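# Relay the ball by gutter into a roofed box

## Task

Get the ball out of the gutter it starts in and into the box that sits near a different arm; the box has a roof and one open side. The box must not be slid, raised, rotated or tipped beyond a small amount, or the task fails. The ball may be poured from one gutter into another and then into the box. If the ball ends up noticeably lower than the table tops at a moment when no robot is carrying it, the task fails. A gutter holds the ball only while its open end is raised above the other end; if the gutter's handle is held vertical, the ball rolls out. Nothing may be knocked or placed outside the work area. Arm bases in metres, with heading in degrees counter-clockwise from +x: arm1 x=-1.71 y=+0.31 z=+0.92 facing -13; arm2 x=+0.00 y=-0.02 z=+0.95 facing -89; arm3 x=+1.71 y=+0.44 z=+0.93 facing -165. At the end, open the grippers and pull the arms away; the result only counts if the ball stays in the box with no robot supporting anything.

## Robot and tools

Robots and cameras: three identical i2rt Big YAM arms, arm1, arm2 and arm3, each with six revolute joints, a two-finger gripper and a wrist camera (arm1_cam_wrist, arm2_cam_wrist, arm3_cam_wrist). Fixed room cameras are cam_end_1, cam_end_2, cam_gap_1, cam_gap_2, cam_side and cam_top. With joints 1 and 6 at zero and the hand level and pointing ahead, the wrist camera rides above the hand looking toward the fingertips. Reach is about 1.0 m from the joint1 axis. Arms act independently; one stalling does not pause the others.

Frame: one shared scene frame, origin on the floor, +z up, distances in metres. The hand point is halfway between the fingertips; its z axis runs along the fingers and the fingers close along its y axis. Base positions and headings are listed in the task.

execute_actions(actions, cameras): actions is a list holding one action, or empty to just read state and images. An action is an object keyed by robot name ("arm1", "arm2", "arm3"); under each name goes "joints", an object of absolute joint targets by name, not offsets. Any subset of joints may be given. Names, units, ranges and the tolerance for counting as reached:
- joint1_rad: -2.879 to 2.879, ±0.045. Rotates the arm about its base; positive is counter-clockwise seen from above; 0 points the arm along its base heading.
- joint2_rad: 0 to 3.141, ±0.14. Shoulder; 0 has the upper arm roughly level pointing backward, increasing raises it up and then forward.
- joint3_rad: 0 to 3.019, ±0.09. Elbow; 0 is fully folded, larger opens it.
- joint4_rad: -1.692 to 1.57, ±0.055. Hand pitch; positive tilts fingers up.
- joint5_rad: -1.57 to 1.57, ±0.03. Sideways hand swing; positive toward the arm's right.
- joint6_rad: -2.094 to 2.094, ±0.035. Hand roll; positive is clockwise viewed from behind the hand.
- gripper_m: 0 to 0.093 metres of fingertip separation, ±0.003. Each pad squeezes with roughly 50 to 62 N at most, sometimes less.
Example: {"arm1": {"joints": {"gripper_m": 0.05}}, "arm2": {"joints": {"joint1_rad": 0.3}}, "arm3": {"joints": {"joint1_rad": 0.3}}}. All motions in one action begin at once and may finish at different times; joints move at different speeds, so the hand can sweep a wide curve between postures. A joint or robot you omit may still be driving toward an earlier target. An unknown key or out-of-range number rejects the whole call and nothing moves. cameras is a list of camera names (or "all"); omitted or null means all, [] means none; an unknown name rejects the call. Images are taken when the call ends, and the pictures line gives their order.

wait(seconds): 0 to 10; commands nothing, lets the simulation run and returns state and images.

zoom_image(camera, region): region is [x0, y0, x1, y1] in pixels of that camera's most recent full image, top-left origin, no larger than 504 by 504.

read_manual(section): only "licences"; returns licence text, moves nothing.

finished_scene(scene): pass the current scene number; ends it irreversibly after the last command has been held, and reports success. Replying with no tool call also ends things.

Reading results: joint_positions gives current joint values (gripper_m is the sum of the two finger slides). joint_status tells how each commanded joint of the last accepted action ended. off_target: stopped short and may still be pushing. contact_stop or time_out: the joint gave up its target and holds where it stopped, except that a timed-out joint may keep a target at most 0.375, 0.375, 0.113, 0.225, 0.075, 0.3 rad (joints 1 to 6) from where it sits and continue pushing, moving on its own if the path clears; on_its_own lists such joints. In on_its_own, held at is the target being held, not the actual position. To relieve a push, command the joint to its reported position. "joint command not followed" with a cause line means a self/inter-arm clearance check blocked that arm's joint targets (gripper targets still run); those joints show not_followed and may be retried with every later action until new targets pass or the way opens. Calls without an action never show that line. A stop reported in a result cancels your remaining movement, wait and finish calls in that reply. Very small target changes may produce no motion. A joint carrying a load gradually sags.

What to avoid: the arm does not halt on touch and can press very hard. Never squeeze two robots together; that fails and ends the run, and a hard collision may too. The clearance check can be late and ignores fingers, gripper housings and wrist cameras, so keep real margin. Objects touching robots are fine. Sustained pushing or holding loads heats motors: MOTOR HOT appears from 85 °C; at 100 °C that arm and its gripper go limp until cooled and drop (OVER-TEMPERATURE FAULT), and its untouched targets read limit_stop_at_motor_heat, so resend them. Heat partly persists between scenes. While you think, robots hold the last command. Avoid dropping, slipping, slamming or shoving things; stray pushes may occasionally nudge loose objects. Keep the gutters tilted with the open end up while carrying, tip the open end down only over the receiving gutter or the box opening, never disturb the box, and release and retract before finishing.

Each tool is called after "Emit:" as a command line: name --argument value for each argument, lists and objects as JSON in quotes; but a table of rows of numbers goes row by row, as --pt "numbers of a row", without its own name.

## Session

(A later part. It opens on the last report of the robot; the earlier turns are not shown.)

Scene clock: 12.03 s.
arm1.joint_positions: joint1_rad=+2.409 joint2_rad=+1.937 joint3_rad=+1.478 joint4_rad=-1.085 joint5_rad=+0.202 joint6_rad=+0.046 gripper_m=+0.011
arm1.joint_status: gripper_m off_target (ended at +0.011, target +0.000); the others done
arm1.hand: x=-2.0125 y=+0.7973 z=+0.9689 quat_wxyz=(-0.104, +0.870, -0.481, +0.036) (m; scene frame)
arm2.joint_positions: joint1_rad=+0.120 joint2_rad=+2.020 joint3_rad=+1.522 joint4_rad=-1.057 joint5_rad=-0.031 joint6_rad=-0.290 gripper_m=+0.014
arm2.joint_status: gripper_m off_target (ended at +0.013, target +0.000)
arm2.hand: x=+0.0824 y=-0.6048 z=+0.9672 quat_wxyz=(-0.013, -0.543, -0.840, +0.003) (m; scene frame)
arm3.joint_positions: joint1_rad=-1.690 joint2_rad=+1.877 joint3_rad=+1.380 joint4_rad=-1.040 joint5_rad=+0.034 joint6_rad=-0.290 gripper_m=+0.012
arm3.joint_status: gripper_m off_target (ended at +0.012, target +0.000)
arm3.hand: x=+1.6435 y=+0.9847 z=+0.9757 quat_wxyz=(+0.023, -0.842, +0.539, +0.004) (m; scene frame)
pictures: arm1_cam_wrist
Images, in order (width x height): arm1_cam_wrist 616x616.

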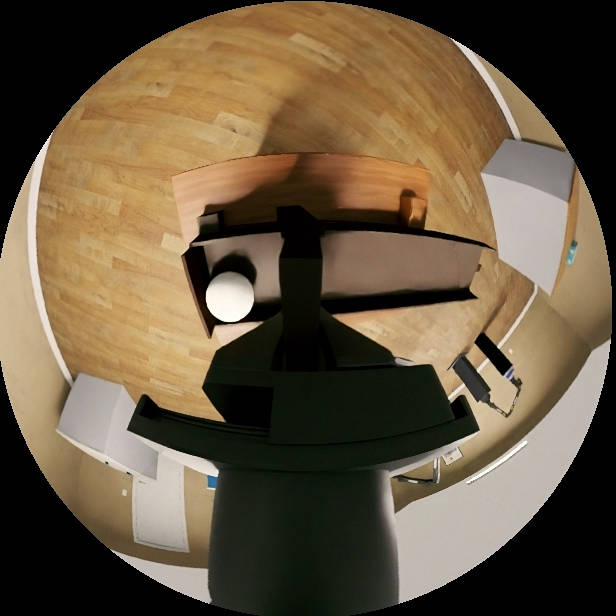

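Emit:
execute_actions --actions '[{"arm1":{"joints":{"joint3_rad":1.85,"joint5_rad":0.35}},"arm2":{"joints":{"joint3_rad":1.9}},"arm3":{"joints":{"joint3_rad":1.75}}}]' --cameras '[]'

Emit:
execute_actions --actions '[{"arm1":{"joints":{"joint6_rad":-1.57}},"arm2":{"joints":{"joint6_rad":1.57,"joint5_rad":0}},"arm3":{"joints":{"joint6_rad":-1.57,"joint5_rad":0}}}]' --cameras '["arm1_cam_wrist","cam_side"]'

Scene clock: 13.40 s.
arm1.joint_positions: joint1_rad=+2.409 joint2_rad=+1.946 joint3_rad=+1.806 joint4_rad=-1.079 joint5_rad=+0.344 joint6_rad=+0.039 gripper_m=+0.011
arm1.joint_status: all done
arm1.hand: x=-2.0598 y=+0.9025 z=+1.1037 quat_wxyz=(-0.235, +0.836, -0.490, -0.075) (m; scene frame)
arm2.joint_positions: joint1_rad=+0.120 joint2_rad=+2.050 joint3_rad=+1.847 joint4_rad=-1.054 joint5_rad=+0.001 joint6_rad=-0.300 gripper_m=+0.011
arm2.joint_status: all done
arm2.hand: x=+0.0942 y=-0.7235 z=+1.0786 quat_wxyz=(-0.097, -0.531, -0.832, +0.127) (m; scene frame)
arm3.joint_positions: joint1_rad=-1.690 joint2_rad=+1.923 joint3_rad=+1.709 joint4_rad=-1.040 joint5_rad=+0.002 joint6_rad=-0.291 gripper_m=+0.012
arm3.joint_status: all done
arm3.hand: x=+1.6216 y=+1.1033 z=+1.0814 quat_wxyz=(+0.120, -0.831, +0.532, +0.109) (m; scene frame)
pictures: none
No camera images: the call's "cameras" was empty. Leave "cameras" out to get every camera's image.

Scene clock: 15.70 s.
arm1.joint_positions: joint1_rad=+2.409 joint2_rad=+1.946 joint3_rad=+1.806 joint4_rad=-1.079 joint5_rad=+0.345 joint6_rad=-1.562 gripper_m=+0.011
arm1.joint_status: all done
arm1.hand: x=-2.0597 y=+0.9025 z=+1.1037 quat_wxyz=(-0.217, +0.934, +0.259, +0.116) (m; scene frame)
arm2.joint_positions: joint1_rad=+0.120 joint2_rad=+2.050 joint3_rad=+1.847 joint4_rad=-1.054 joint5_rad=+0.001 joint6_rad=+1.553 gripper_m=+0.011
arm2.joint_status: all done
arm2.hand: x=+0.0942 y=-0.7235 z=+1.0786 quat_wxyz=(-0.160, -0.984, -0.075, -0.001) (m; scene frame)
arm3.joint_positions: joint1_rad=-1.690 joint2_rad=+1.923 joint3_rad=+1.709 joint4_rad=-1.040 joint5_rad=+0.001 joint6_rad=-1.560 gripper_m=+0.011
arm3.joint_status: all done
arm3.hand: x=+1.6214 y=+1.1033 z=+1.0814 quat_wxyz=(+0.161, -0.985, -0.065, +0.017) (m; scene frame)
pictures: arm1_cam_wrist, cam_side
Images, in order (width x height): arm1_cam_wrist 616x616, cam_side 896x504.

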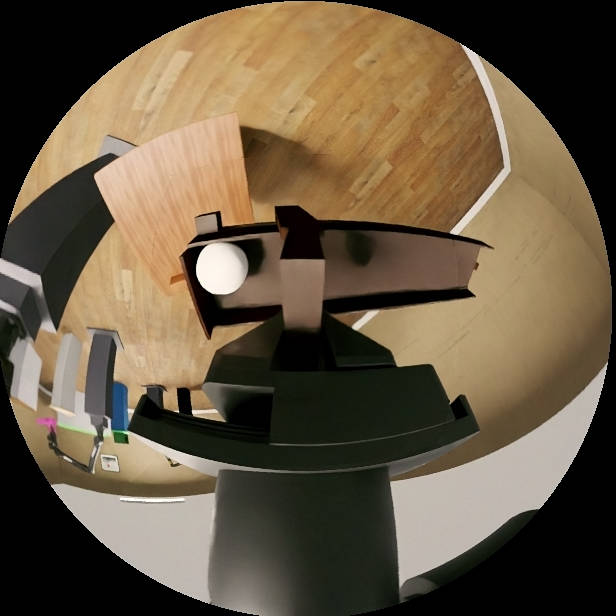

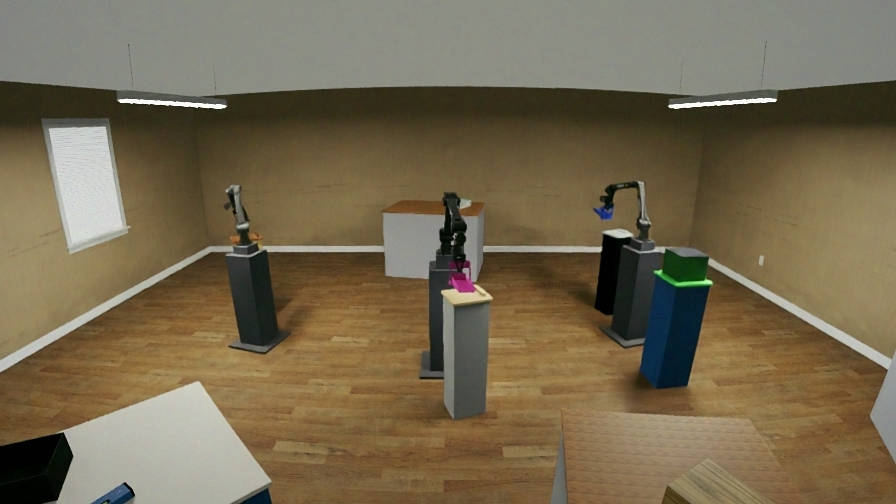

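Emit:
execute_actions --actions '[{"arm1":{"joints":{"joint2_rad":1.75,"joint4_rad":-0.95,"joint5_rad":0}},"arm2":{"joints":{"joint1_rad":-1.778,"joint2_rad":2.255,"joint3_rad":2.09,"joint4_rad":-1.09}},"arm3":{"joints":{"joint1_rad":0.0,"joint2_rad":2.255,"joint3_rad":2.09,"joint4_rad":-1.09}}}]' --cameras '[]'

Emit:
execute_actions --actions '[{"arm1":{"joints":{"joint1_rad":0.036}}}]' --cameras '["arm1_cam_wrist"]'

Emit:
execute_actions --actions '[{"arm1":{"joints":{"joint2_rad":2.11,"joint3_rad":2.25,"joint4_rad":-1.33}}}]' --cameras '["arm1_cam_wrist","cam_side","cam_gap_1"]'

Emit:
zoom_image --camera "cam_side" --region '[240, 150, 460, 280]'

Scene clock: 18.37 s.
arm1.joint_positions: joint1_rad=+2.409 joint2_rad=+1.757 joint3_rad=+1.806 joint4_rad=-0.975 joint5_rad=+0.001 joint6_rad=-1.565 gripper_m=+0.011
arm1.joint_status: all done
arm1.hand: x=-2.1117 y=+0.8722 z=+1.2321 quat_wxyz=(-0.304, +0.905, +0.284, -0.088) (m; scene frame)
arm2.joint_positions: joint1_rad=-1.779 joint2_rad=+2.303 joint3_rad=+2.050 joint4_rad=-1.081 joint5_rad=+0.001 joint6_rad=+1.556 gripper_m=+0.011
arm2.joint_status: all done
arm2.hand: x=-0.7378 y=+0.1239 z=+0.9913 quat_wxyz=(-0.082, -0.635, +0.763, +0.094) (m; scene frame)
arm3.joint_positions: joint1_rad=+0.000 joint2_rad=+2.296 joint3_rad=+2.056 joint4_rad=-1.085 joint5_rad=-0.004 joint6_rad=-1.563 gripper_m=+0.011
arm3.joint_status: all done
arm3.hand: x=+0.9865 y=+0.2477 z=+0.9751 quat_wxyz=(+0.079, -0.606, -0.785, +0.100) (m; scene frame)
pictures: none
No camera images: the call's "cameras" was empty. Leave "cameras" out to get every camera's image.

Scene clock: 20.67 s.
arm1.joint_positions: joint1_rad=+0.025 joint2_rad=+1.776 joint3_rad=+1.806 joint4_rad=-0.965 joint5_rad=+0.001 joint6_rad=-1.565 gripper_m=+0.011
arm1.joint_status: all done
arm1.hand: x=-1.0405 y=+0.1658 z=+1.2295 quat_wxyz=(-0.205, +0.595, -0.738, +0.243) (m; scene frame)
arm2.joint_positions: joint1_rad=-1.779 joint2_rad=+2.303 joint3_rad=+2.050 joint4_rad=-1.081 joint5_rad=+0.001 joint6_rad=+1.556 gripper_m=+0.011
arm2.joint_status: not commanded
arm2.hand: x=-0.7378 y=+0.1239 z=+0.9913 quat_wxyz=(-0.082, -0.635, +0.763, +0.094) (m; scene frame)
arm3.joint_positions: joint1_rad=+0.000 joint2_rad=+2.296 joint3_rad=+2.056 joint4_rad=-1.085 joint5_rad=-0.004 joint6_rad=-1.563 gripper_m=+0.011
arm3.joint_status: not commanded
arm3.hand: x=+0.9865 y=+0.2477 z=+0.9751 quat_wxyz=(+0.079, -0.606, -0.785, +0.100) (m; scene frame)
pictures: arm1_cam_wrist
Images, in order (width x height): arm1_cam_wrist 616x616.

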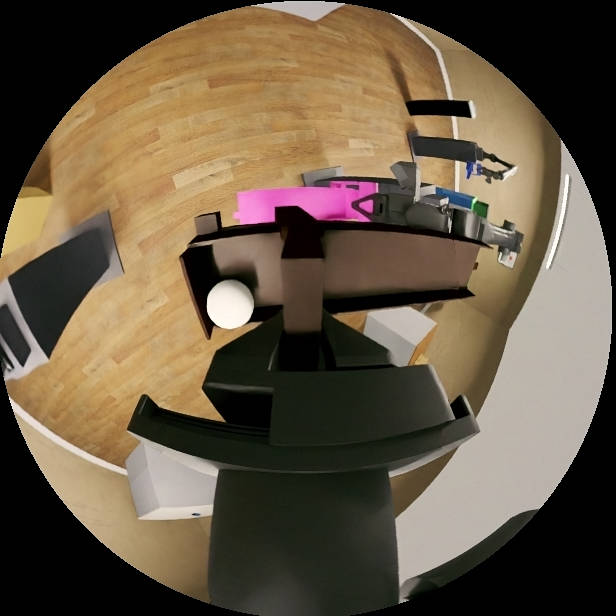

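Scene clock: 21.90 s.
arm1.joint_positions: joint1_rad=+0.026 joint2_rad=+2.041 joint3_rad=+2.223 joint4_rad=-1.299 joint5_rad=-0.006 joint6_rad=-1.567 gripper_m=+0.011
arm1.joint_status: all done
arm1.hand: x=-0.9968 y=+0.1585 z=+1.2146 quat_wxyz=(-0.152, +0.612, -0.756, +0.173) (m; scene frame)
arm2.joint_positions: joint1_rad=-1.779 joint2_rad=+2.318 joint3_rad=+2.047 joint4_rad=-1.094 joint5_rad=+0.001 joint6_rad=+1.556 gripper_m=+0.011
arm2.joint_status: not commanded
arm2.hand: x=-0.7327 y=+0.1227 z=+0.9790 quat_wxyz=(-0.073, -0.636, +0.764, +0.082) (m; scene frame)
arm3.joint_positions: joint1_rad=+0.000 joint2_rad=+2.296 joint3_rad=+2.056 joint4_rad=-1.085 joint5_rad=-0.004 joint6_rad=-1.563 gripper_m=+0.011
arm3.joint_status: not commanded
arm3.hand: x=+0.9865 y=+0.2477 z=+0.9751 quat_wxyz=(+0.079, -0.606, -0.785, +0.100) (m; scene frame)
pictures: arm1_cam_wrist, cam_gap_1, cam_side
Images, in order (width x height): arm1_cam_wrist 616x616, cam_gap_1 896x504, cam_side 896x504.

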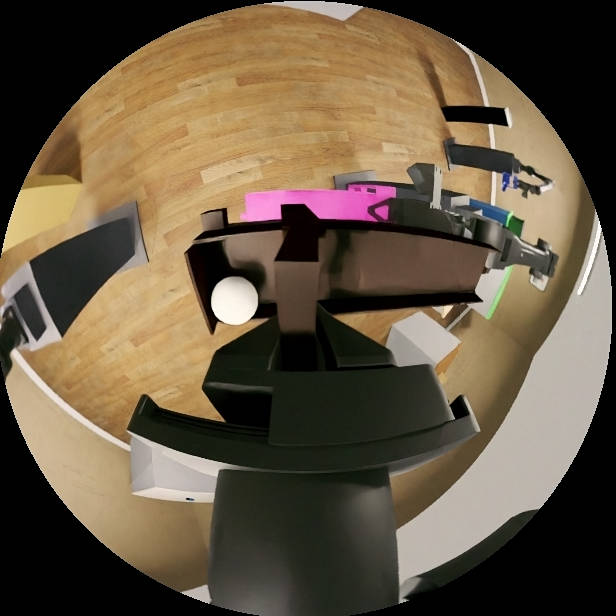

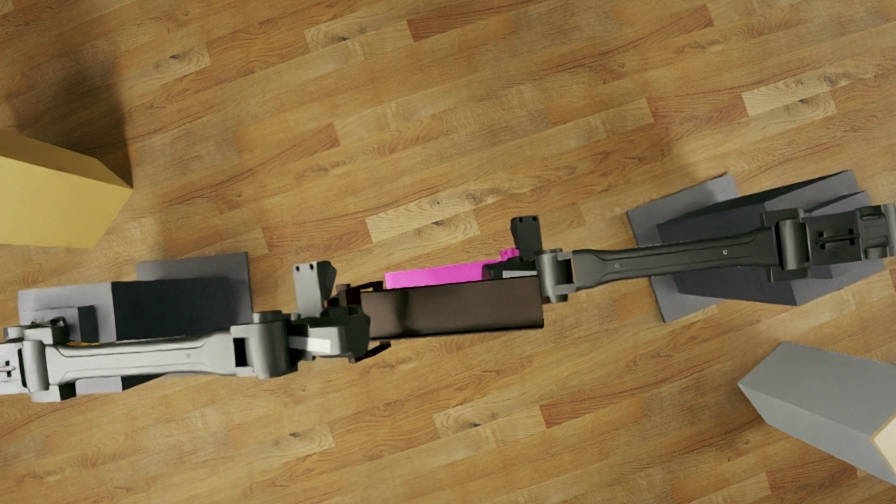

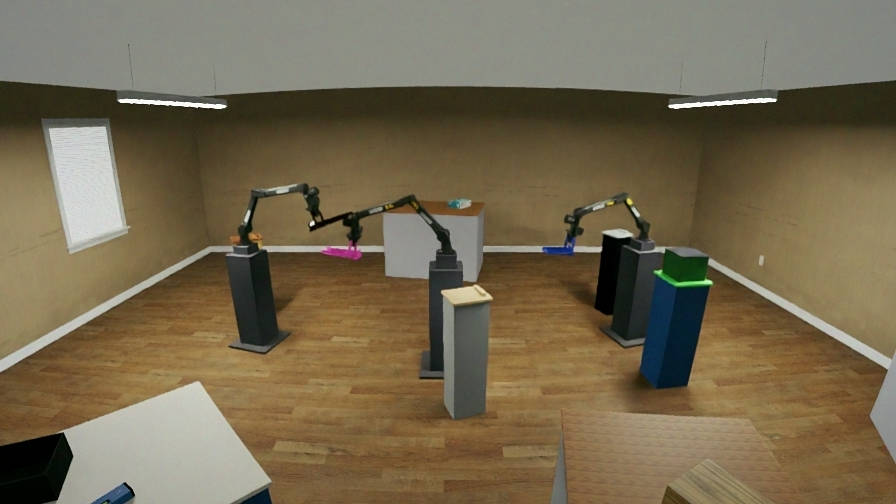

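Region (240, 150, 460, 280) of cam_side's 896x504 image, scaled by 2.291, with more detail than that image has; it fills the top 298 rows of this view, and the rest is white.

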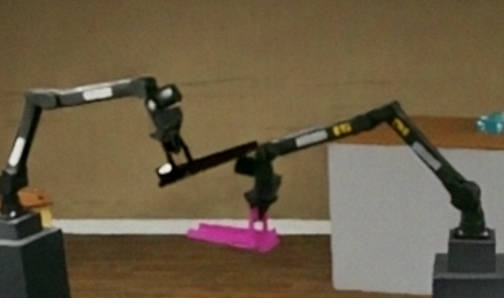

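Emit:
execute_actions --actions '[{"arm1":{"joints":{"joint1_rad":0.065,"joint2_rad":1.81,"joint3_rad":1.76,"joint4_rad":-1.2}},"arm2":{"joints":{"joint4_rad":-1.0}},"arm3":{"joints":{"joint4_rad":-1.0}}}]' --cameras '["cam_side","cam_gap_1"]'

Emit:
zoom_image --camera "cam_side" --region '[240, 150, 460, 280]'

Scene clock: 23.47 s.
arm1.joint_positions: joint1_rad=+0.055 joint2_rad=+1.823 joint3_rad=+1.748 joint4_rad=-1.208 joint5_rad=+0.001 joint6_rad=-1.561 gripper_m=+0.011
arm1.joint_status: all done
arm1.hand: x=-1.0948 y=+0.1973 z=+1.1438 quat_wxyz=(-0.100, +0.631, -0.761, +0.111) (m; scene frame)
arm2.joint_positions: joint1_rad=-1.780 joint2_rad=+2.317 joint3_rad=+2.047 joint4_rad=-1.026 joint5_rad=+0.001 joint6_rad=+1.556 gripper_m=+0.011
arm2.joint_status: all done
arm2.hand: x=-0.7482 y=+0.1267 z=+0.9834 quat_wxyz=(-0.094, -0.632, +0.761, +0.108) (m; scene frame)
arm3.joint_positions: joint1_rad=+0.000 joint2_rad=+2.295 joint3_rad=+2.056 joint4_rad=-1.024 joint5_rad=-0.004 joint6_rad=-1.563 gripper_m=+0.011
arm3.joint_status: all done
arm3.hand: x=+0.9727 y=+0.2439 z=+0.9796 quat_wxyz=(+0.097, -0.603, -0.782, +0.124) (m; scene frame)
pictures: cam_gap_1, cam_side
Images, in order (width x height): cam_gap_1 896x504, cam_side 896x504.

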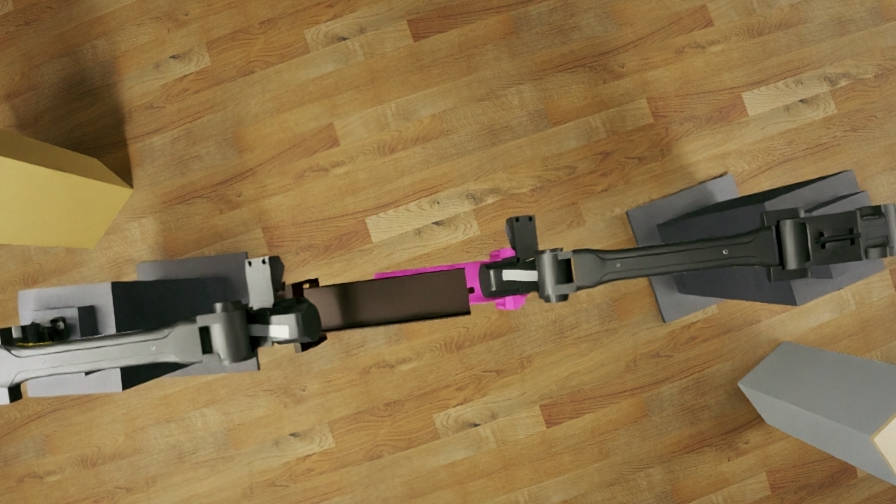

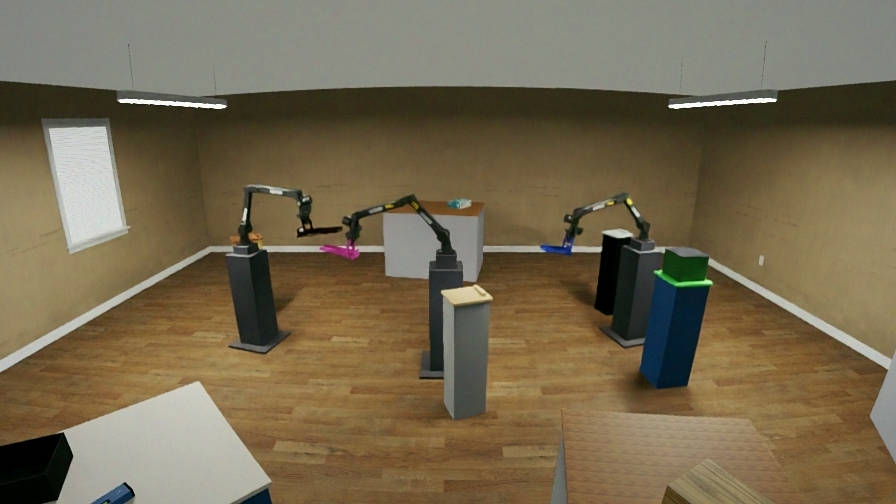

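Region (240, 150, 460, 280) of cam_side's 896x504 image, scaled by 2.291, with more detail than that image has; it fills the top 298 rows of this view, and the rest is white.

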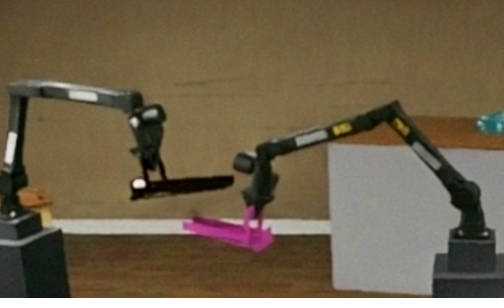

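Emit:
execute_actions --actions '[{"arm1":{"joints":{"joint4_rad":-1.52}}}]' --cameras '[]'

Emit:
wait --seconds 1.5

Scene clock: 24.57 s.
arm1.joint_positions: joint1_rad=+0.055 joint2_rad=+1.823 joint3_rad=+1.748 joint4_rad=-1.508 joint5_rad=+0.001 joint6_rad=-1.562 gripper_m=+0.011
arm1.joint_status: all done
arm1.hand: x=-1.1664 y=+0.2101 z=+1.1329 quat_wxyz=(-0.004, +0.639, -0.769, -0.003) (m; scene frame)
arm2.joint_positions: joint1_rad=-1.780 joint2_rad=+2.317 joint3_rad=+2.047 joint4_rad=-1.026 joint5_rad=+0.001 joint6_rad=+1.556 gripper_m=+0.011
arm2.joint_status: not commanded
arm2.hand: x=-0.7482 y=+0.1267 z=+0.9834 quat_wxyz=(-0.094, -0.632, +0.761, +0.108) (m; scene frame)
arm3.joint_positions: joint1_rad=+0.000 joint2_rad=+2.295 joint3_rad=+2.056 joint4_rad=-1.024 joint5_rad=-0.004 joint6_rad=-1.563 gripper_m=+0.011
arm3.joint_status: not commanded
arm3.hand: x=+0.9727 y=+0.2439 z=+0.9796 quat_wxyz=(+0.097, -0.603, -0.782, +0.124) (m; scene frame)
pictures: none
No camera images: the call's "cameras" was empty. Leave "cameras" out to get every camera's image.

Scene clock: 26.07 s.
arm1.joint_positions: joint1_rad=+0.055 joint2_rad=+1.823 joint3_rad=+1.748 joint4_rad=-1.509 joint5_rad=+0.001 joint6_rad=-1.562 gripper_m=+0.011
arm1.joint_status: all done
arm1.hand: x=-1.1668 y=+0.2102 z=+1.1331 quat_wxyz=(-0.003, +0.639, -0.769, -0.004) (m; scene frame)
arm2.joint_positions: joint1_rad=-1.780 joint2_rad=+2.317 joint3_rad=+2.047 joint4_rad=-1.023 joint5_rad=+0.001 joint6_rad=+1.560 gripper_m=+0.011
arm2.joint_status: not commanded
arm2.hand: x=-0.7491 y=+0.1268 z=+0.9836 quat_wxyz=(-0.095, -0.631, +0.762, +0.109) (m; scene frame)
arm3.joint_positions: joint1_rad=+0.000 joint2_rad=+2.295 joint3_rad=+2.056 joint4_rad=-1.024 joint5_rad=-0.004 joint6_rad=-1.563 gripper_m=+0.011
arm3.joint_status: not commanded
arm3.hand: x=+0.9727 y=+0.2439 z=+0.9796 quat_wxyz=(+0.097, -0.603, -0.782, +0.124) (m; scene frame)
wait: 1.50 s; at rest by 0.87 s
pictures: arm1_cam_wrist, arm2_cam_wrist, arm3_cam_wrist, cam_end_1, cam_end_2, cam_gap_1, cam_gap_2, cam_side, cam_top
Images, in order (width x height): arm1_cam_wrist 616x616, arm2_cam_wrist 616x616, arm3_cam_wrist 616x616, cam_end_1 896x504, cam_end_2 896x504, cam_gap_1 896x504, cam_gap_2 896x504, cam_side 896x504, cam_top 896x504.

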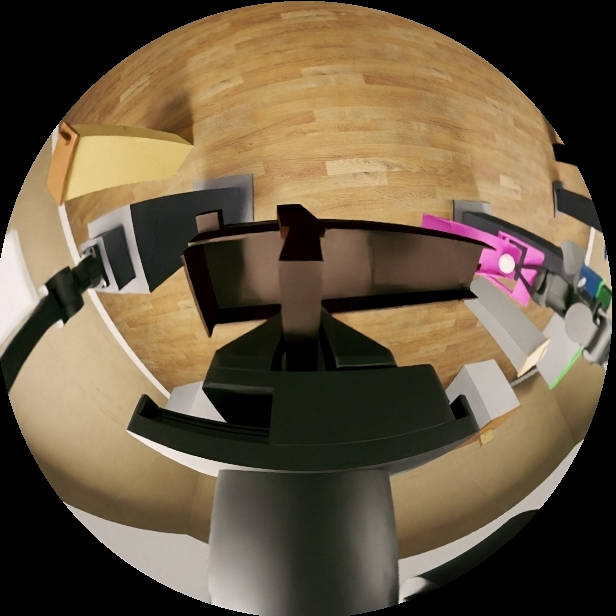

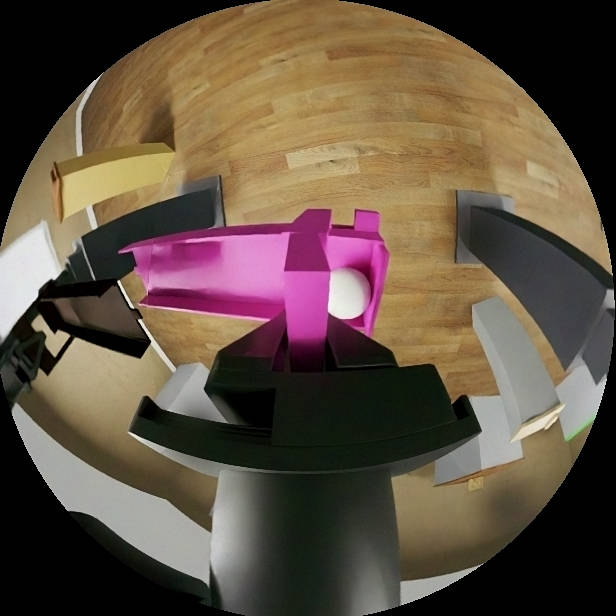

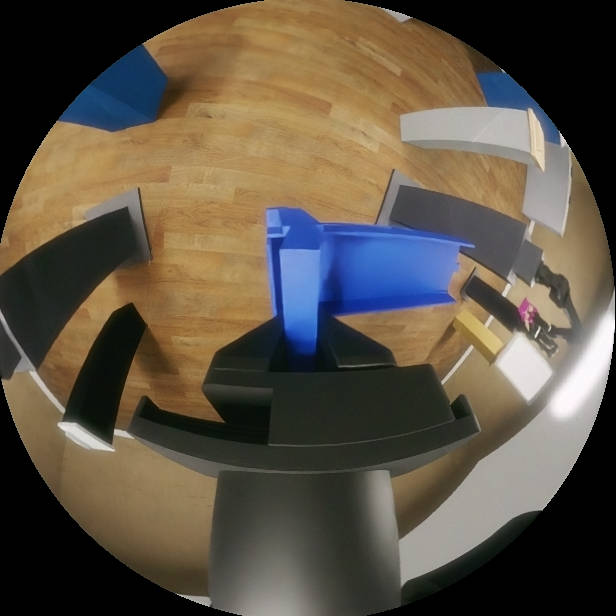

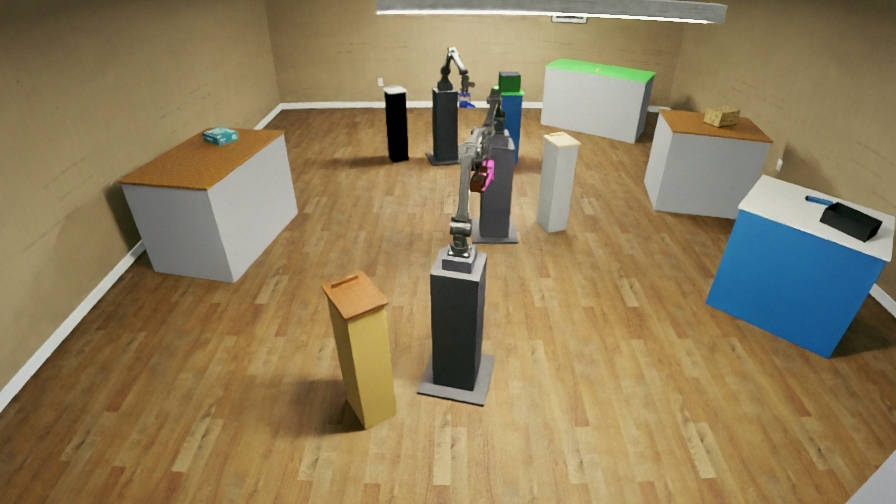

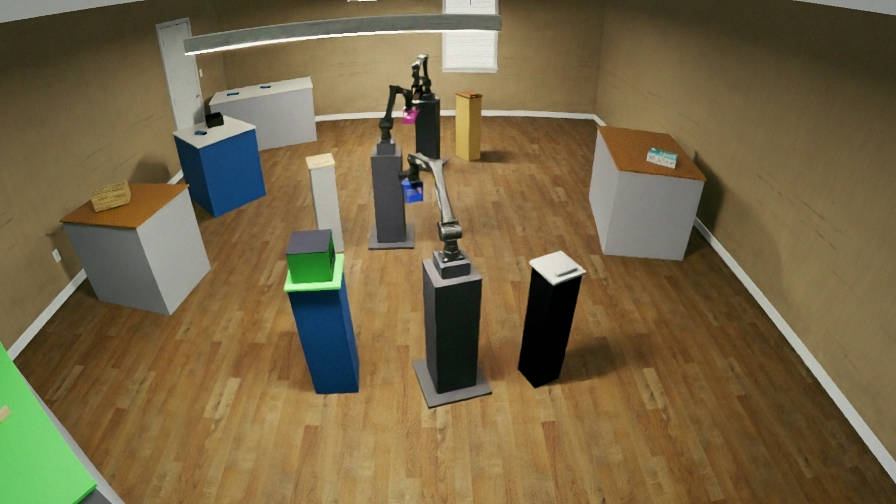

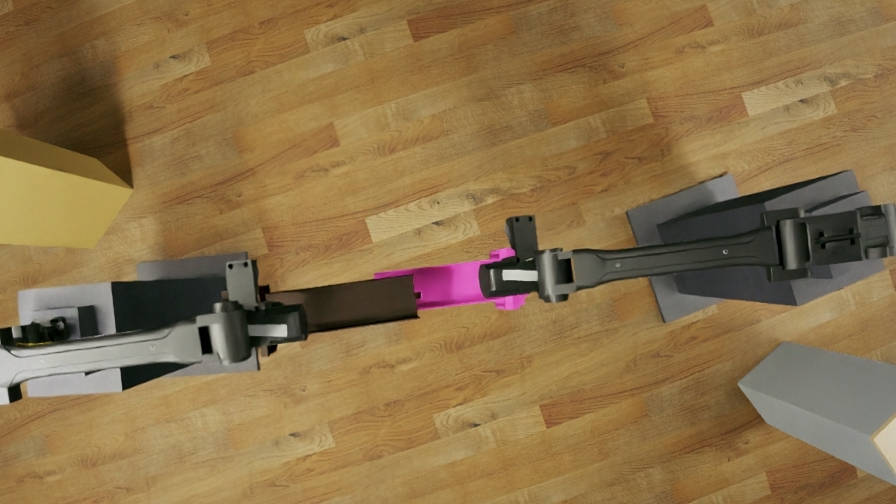

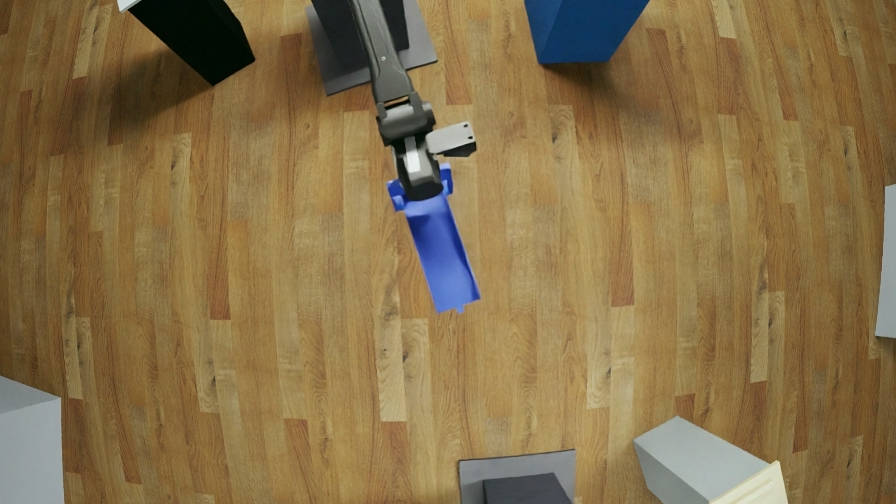

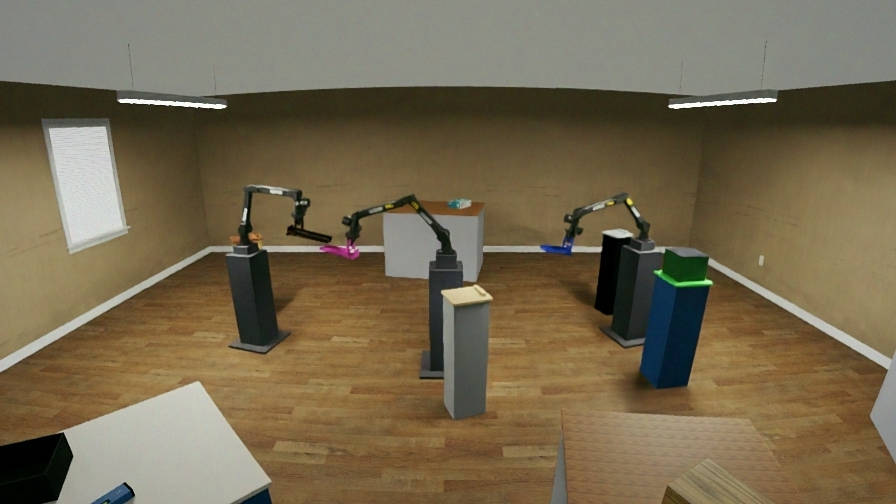

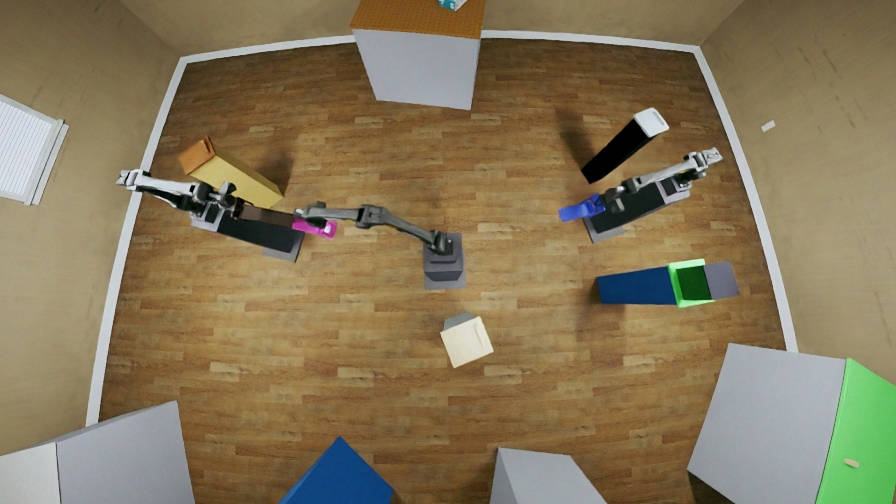

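Emit:
execute_actions --actions '[{"arm1":{"joints":{"joint1_rad":2.41,"joint2_rad":1.94,"joint3_rad":1.68,"joint4_rad":-1.27,"joint5_rad":0.2,"joint6_rad":0.04}}}]' --cameras '[]'

Emit:
execute_actions --actions '[{"arm1":{"joints":{"joint3_rad":1.49,"joint4_rad":-1.08}},"arm2":{"joints":{"joint2_rad":1.75,"joint3_rad":1.85,"joint4_rad":-0.95}}}]' --cameras '[]'

Emit:
execute_actions --actions '[{"arm1":{"joints":{"gripper_m":0.09}},"arm2":{"joints":{"joint1_rad":1.817}}}]' --cameras '[]'

Emit:
execute_actions --actions '[{"arm1":{"joints":{"joint3_rad":1.9}},"arm2":{"joints":{"joint2_rad":1.98,"joint3_rad":1.95,"joint4_rad":-1.19}}}]' --cameras '["cam_side","cam_gap_2","cam_end_1"]'

Emit:
zoom_image --camera "cam_side" --region '[440, 150, 660, 280]'

Scene clock: 28.60 s.
arm1.joint_positions: joint1_rad=+2.421 joint2_rad=+1.961 joint3_rad=+1.678 joint4_rad=-1.268 joint5_rad=+0.195 joint6_rad=+0.032 gripper_m=+0.011
arm1.joint_status: all done
arm1.hand: x=-2.0378 y=+0.8173 z=+1.0258 quat_wxyz=(-0.098, +0.876, -0.470, +0.038) (m; scene frame)
arm2.joint_positions: joint1_rad=-1.781 joint2_rad=+2.315 joint3_rad=+2.047 joint4_rad=-1.021 joint5_rad=+0.002 joint6_rad=+1.570 gripper_m=+0.011
arm2.joint_status: not commanded
arm2.hand: x=-0.7495 y=+0.1280 z=+0.9857 quat_wxyz=(-0.097, -0.626, +0.766, +0.111) (m; scene frame)
arm3.joint_positions: joint1_rad=+0.000 joint2_rad=+2.295 joint3_rad=+2.056 joint4_rad=-1.024 joint5_rad=-0.004 joint6_rad=-1.563 gripper_m=+0.011
arm3.joint_status: not commanded
arm3.hand: x=+0.9727 y=+0.2439 z=+0.9796 quat_wxyz=(+0.097, -0.603, -0.782, +0.124) (m; scene frame)
pictures: none
No camera images: the call's "cameras" was empty. Leave "cameras" out to get every camera's image.

Scene clock: 30.50 s.
arm1.joint_positions: joint1_rad=+2.420 joint2_rad=+1.940 joint3_rad=+1.486 joint4_rad=-1.096 joint5_rad=+0.197 joint6_rad=+0.035 gripper_m=+0.011
arm1.joint_status: all done
arm1.hand: x=-2.0190 y=+0.7936 z=+0.9694 quat_wxyz=(-0.100, +0.875, -0.471, +0.038) (m; scene frame)
arm2.joint_positions: joint1_rad=-1.781 joint2_rad=+1.780 joint3_rad=+1.827 joint4_rad=-0.975 joint5_rad=+0.002 joint6_rad=+1.570 gripper_m=+0.010
arm2.joint_status: all done
arm2.hand: x=-0.6776 y=+0.1166 z=+1.2666 quat_wxyz=(-0.207, -0.599, +0.733, +0.246) (m; scene frame)
arm3.joint_positions: joint1_rad=+0.000 joint2_rad=+2.295 joint3_rad=+2.056 joint4_rad=-1.024 joint5_rad=-0.004 joint6_rad=-1.563 gripper_m=+0.011
arm3.joint_status: not commanded
arm3.hand: x=+0.9727 y=+0.2439 z=+0.9796 quat_wxyz=(+0.097, -0.603, -0.782, +0.124) (m; scene frame)
pictures: none
No camera images: the call's "cameras" was empty. Leave "cameras" out to get every camera's image.

Scene clock: 33.57 s.
arm1.joint_positions: joint1_rad=+2.420 joint2_rad=+1.940 joint3_rad=+1.486 joint4_rad=-1.095 joint5_rad=+0.198 joint6_rad=+0.035 gripper_m=+0.090
arm1.joint_status: all done
arm1.hand: x=-2.0190 y=+0.7938 z=+0.9695 quat_wxyz=(-0.100, +0.875, -0.471, +0.038) (m; scene frame)
arm2.joint_positions: joint1_rad=+1.822 joint2_rad=+1.786 joint3_rad=+1.827 joint4_rad=-0.971 joint5_rad=-0.001 joint6_rad=+1.570 gripper_m=+0.011
arm2.joint_status: all done
arm2.hand: x=+0.6781 y=+0.1601 z=+1.2432 quat_wxyz=(-0.188, -0.578, -0.756, -0.243) (m; scene frame)
arm3.joint_positions: joint1_rad=+0.000 joint2_rad=+2.295 joint3_rad=+2.056 joint4_rad=-1.024 joint5_rad=-0.004 joint6_rad=-1.563 gripper_m=+0.011
arm3.joint_status: not commanded
arm3.hand: x=+0.9727 y=+0.2439 z=+0.9796 quat_wxyz=(+0.097, -0.603, -0.782, +0.124) (m; scene frame)
pictures: none
No camera images: the call's "cameras" was empty. Leave "cameras" out to get every camera's image.

Scene clock: 35.17 s.
arm1.joint_positions: joint1_rad=+2.420 joint2_rad=+1.913 joint3_rad=+1.867 joint4_rad=-1.089 joint5_rad=+0.198 joint6_rad=+0.035 gripper_m=+0.090
arm1.joint_status: all done
arm1.hand: x=-2.0949 y=+0.8954 z=+1.1473 quat_wxyz=(-0.189, +0.846, -0.477, -0.147) (m; scene frame)
arm2.joint_positions: joint1_rad=+1.822 joint2_rad=+2.015 joint3_rad=+1.895 joint4_rad=-1.181 joint5_rad=+0.000 joint6_rad=+1.570 gripper_m=+0.010
arm2.joint_status: all done
arm2.hand: x=+0.6692 y=+0.1570 z=+1.0996 quat_wxyz=(-0.078, -0.603, -0.788, -0.099) (m; scene frame)
arm3.joint_positions: joint1_rad=+0.000 joint2_rad=+2.294 joint3_rad=+2.035 joint4_rad=-1.023 joint5_rad=-0.004 joint6_rad=-1.563 gripper_m=+0.011
arm3.joint_status: not commanded
arm3.hand: x=+0.9789 y=+0.2456 z=+0.9713 quat_wxyz=(+0.092, -0.604, -0.783, +0.117) (m; scene frame)
pictures: cam_end_1, cam_gap_2, cam_side
Images, in order (width x height): cam_end_1 896x504, cam_gap_2 896x504, cam_side 896x504.

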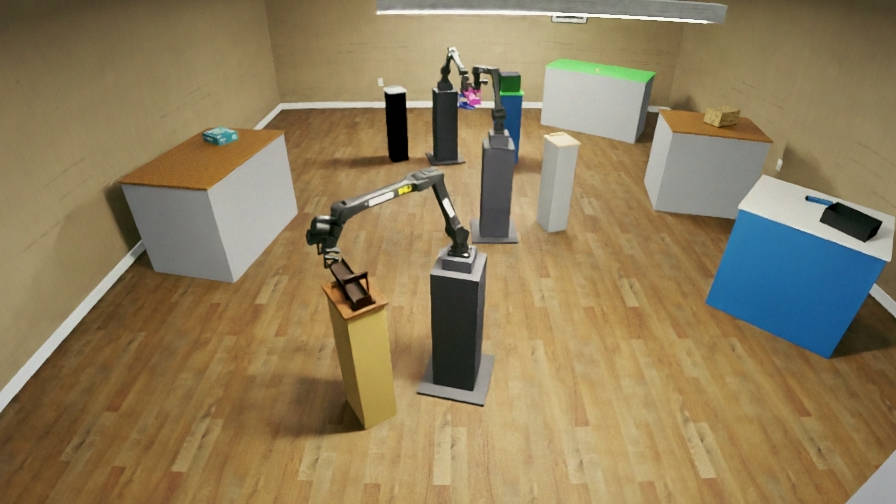

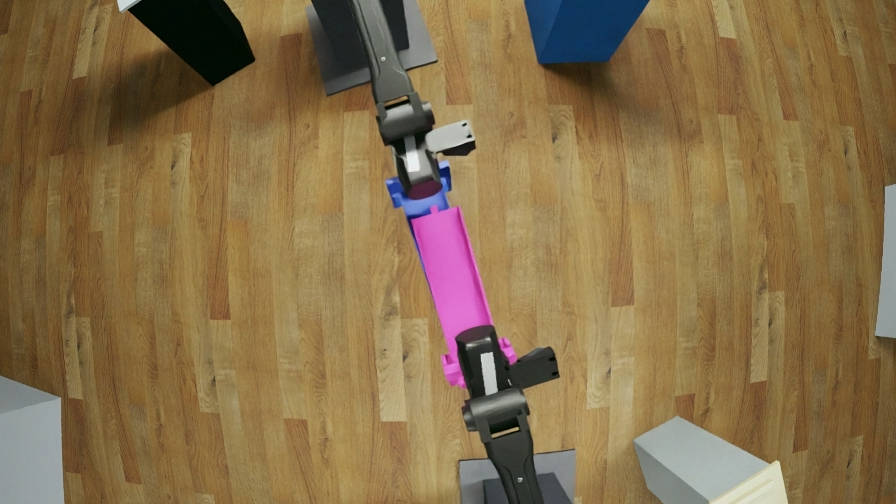

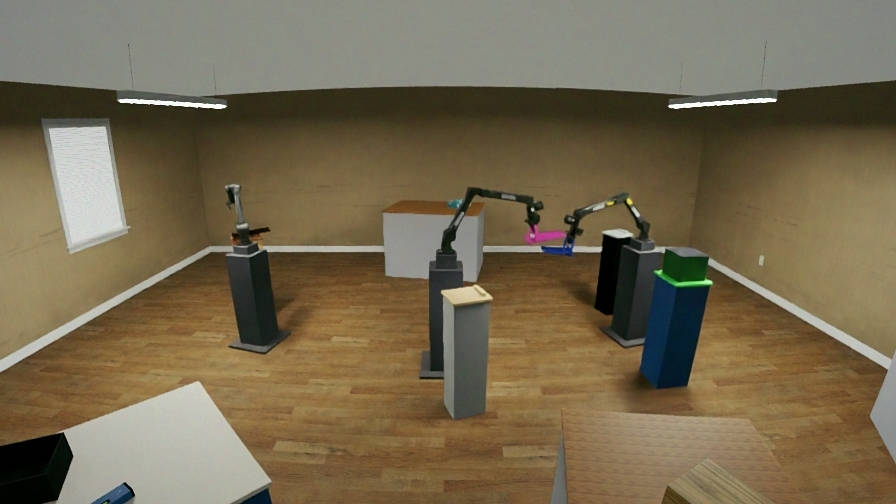

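Region (440, 150, 660, 280) of cam_side's 896x504 image, scaled by 2.291, with more detail than that image has; it fills the top 298 rows of this view, and the rest is white.

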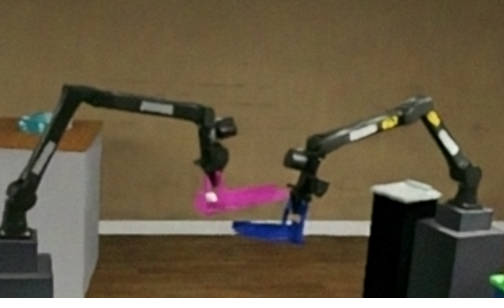

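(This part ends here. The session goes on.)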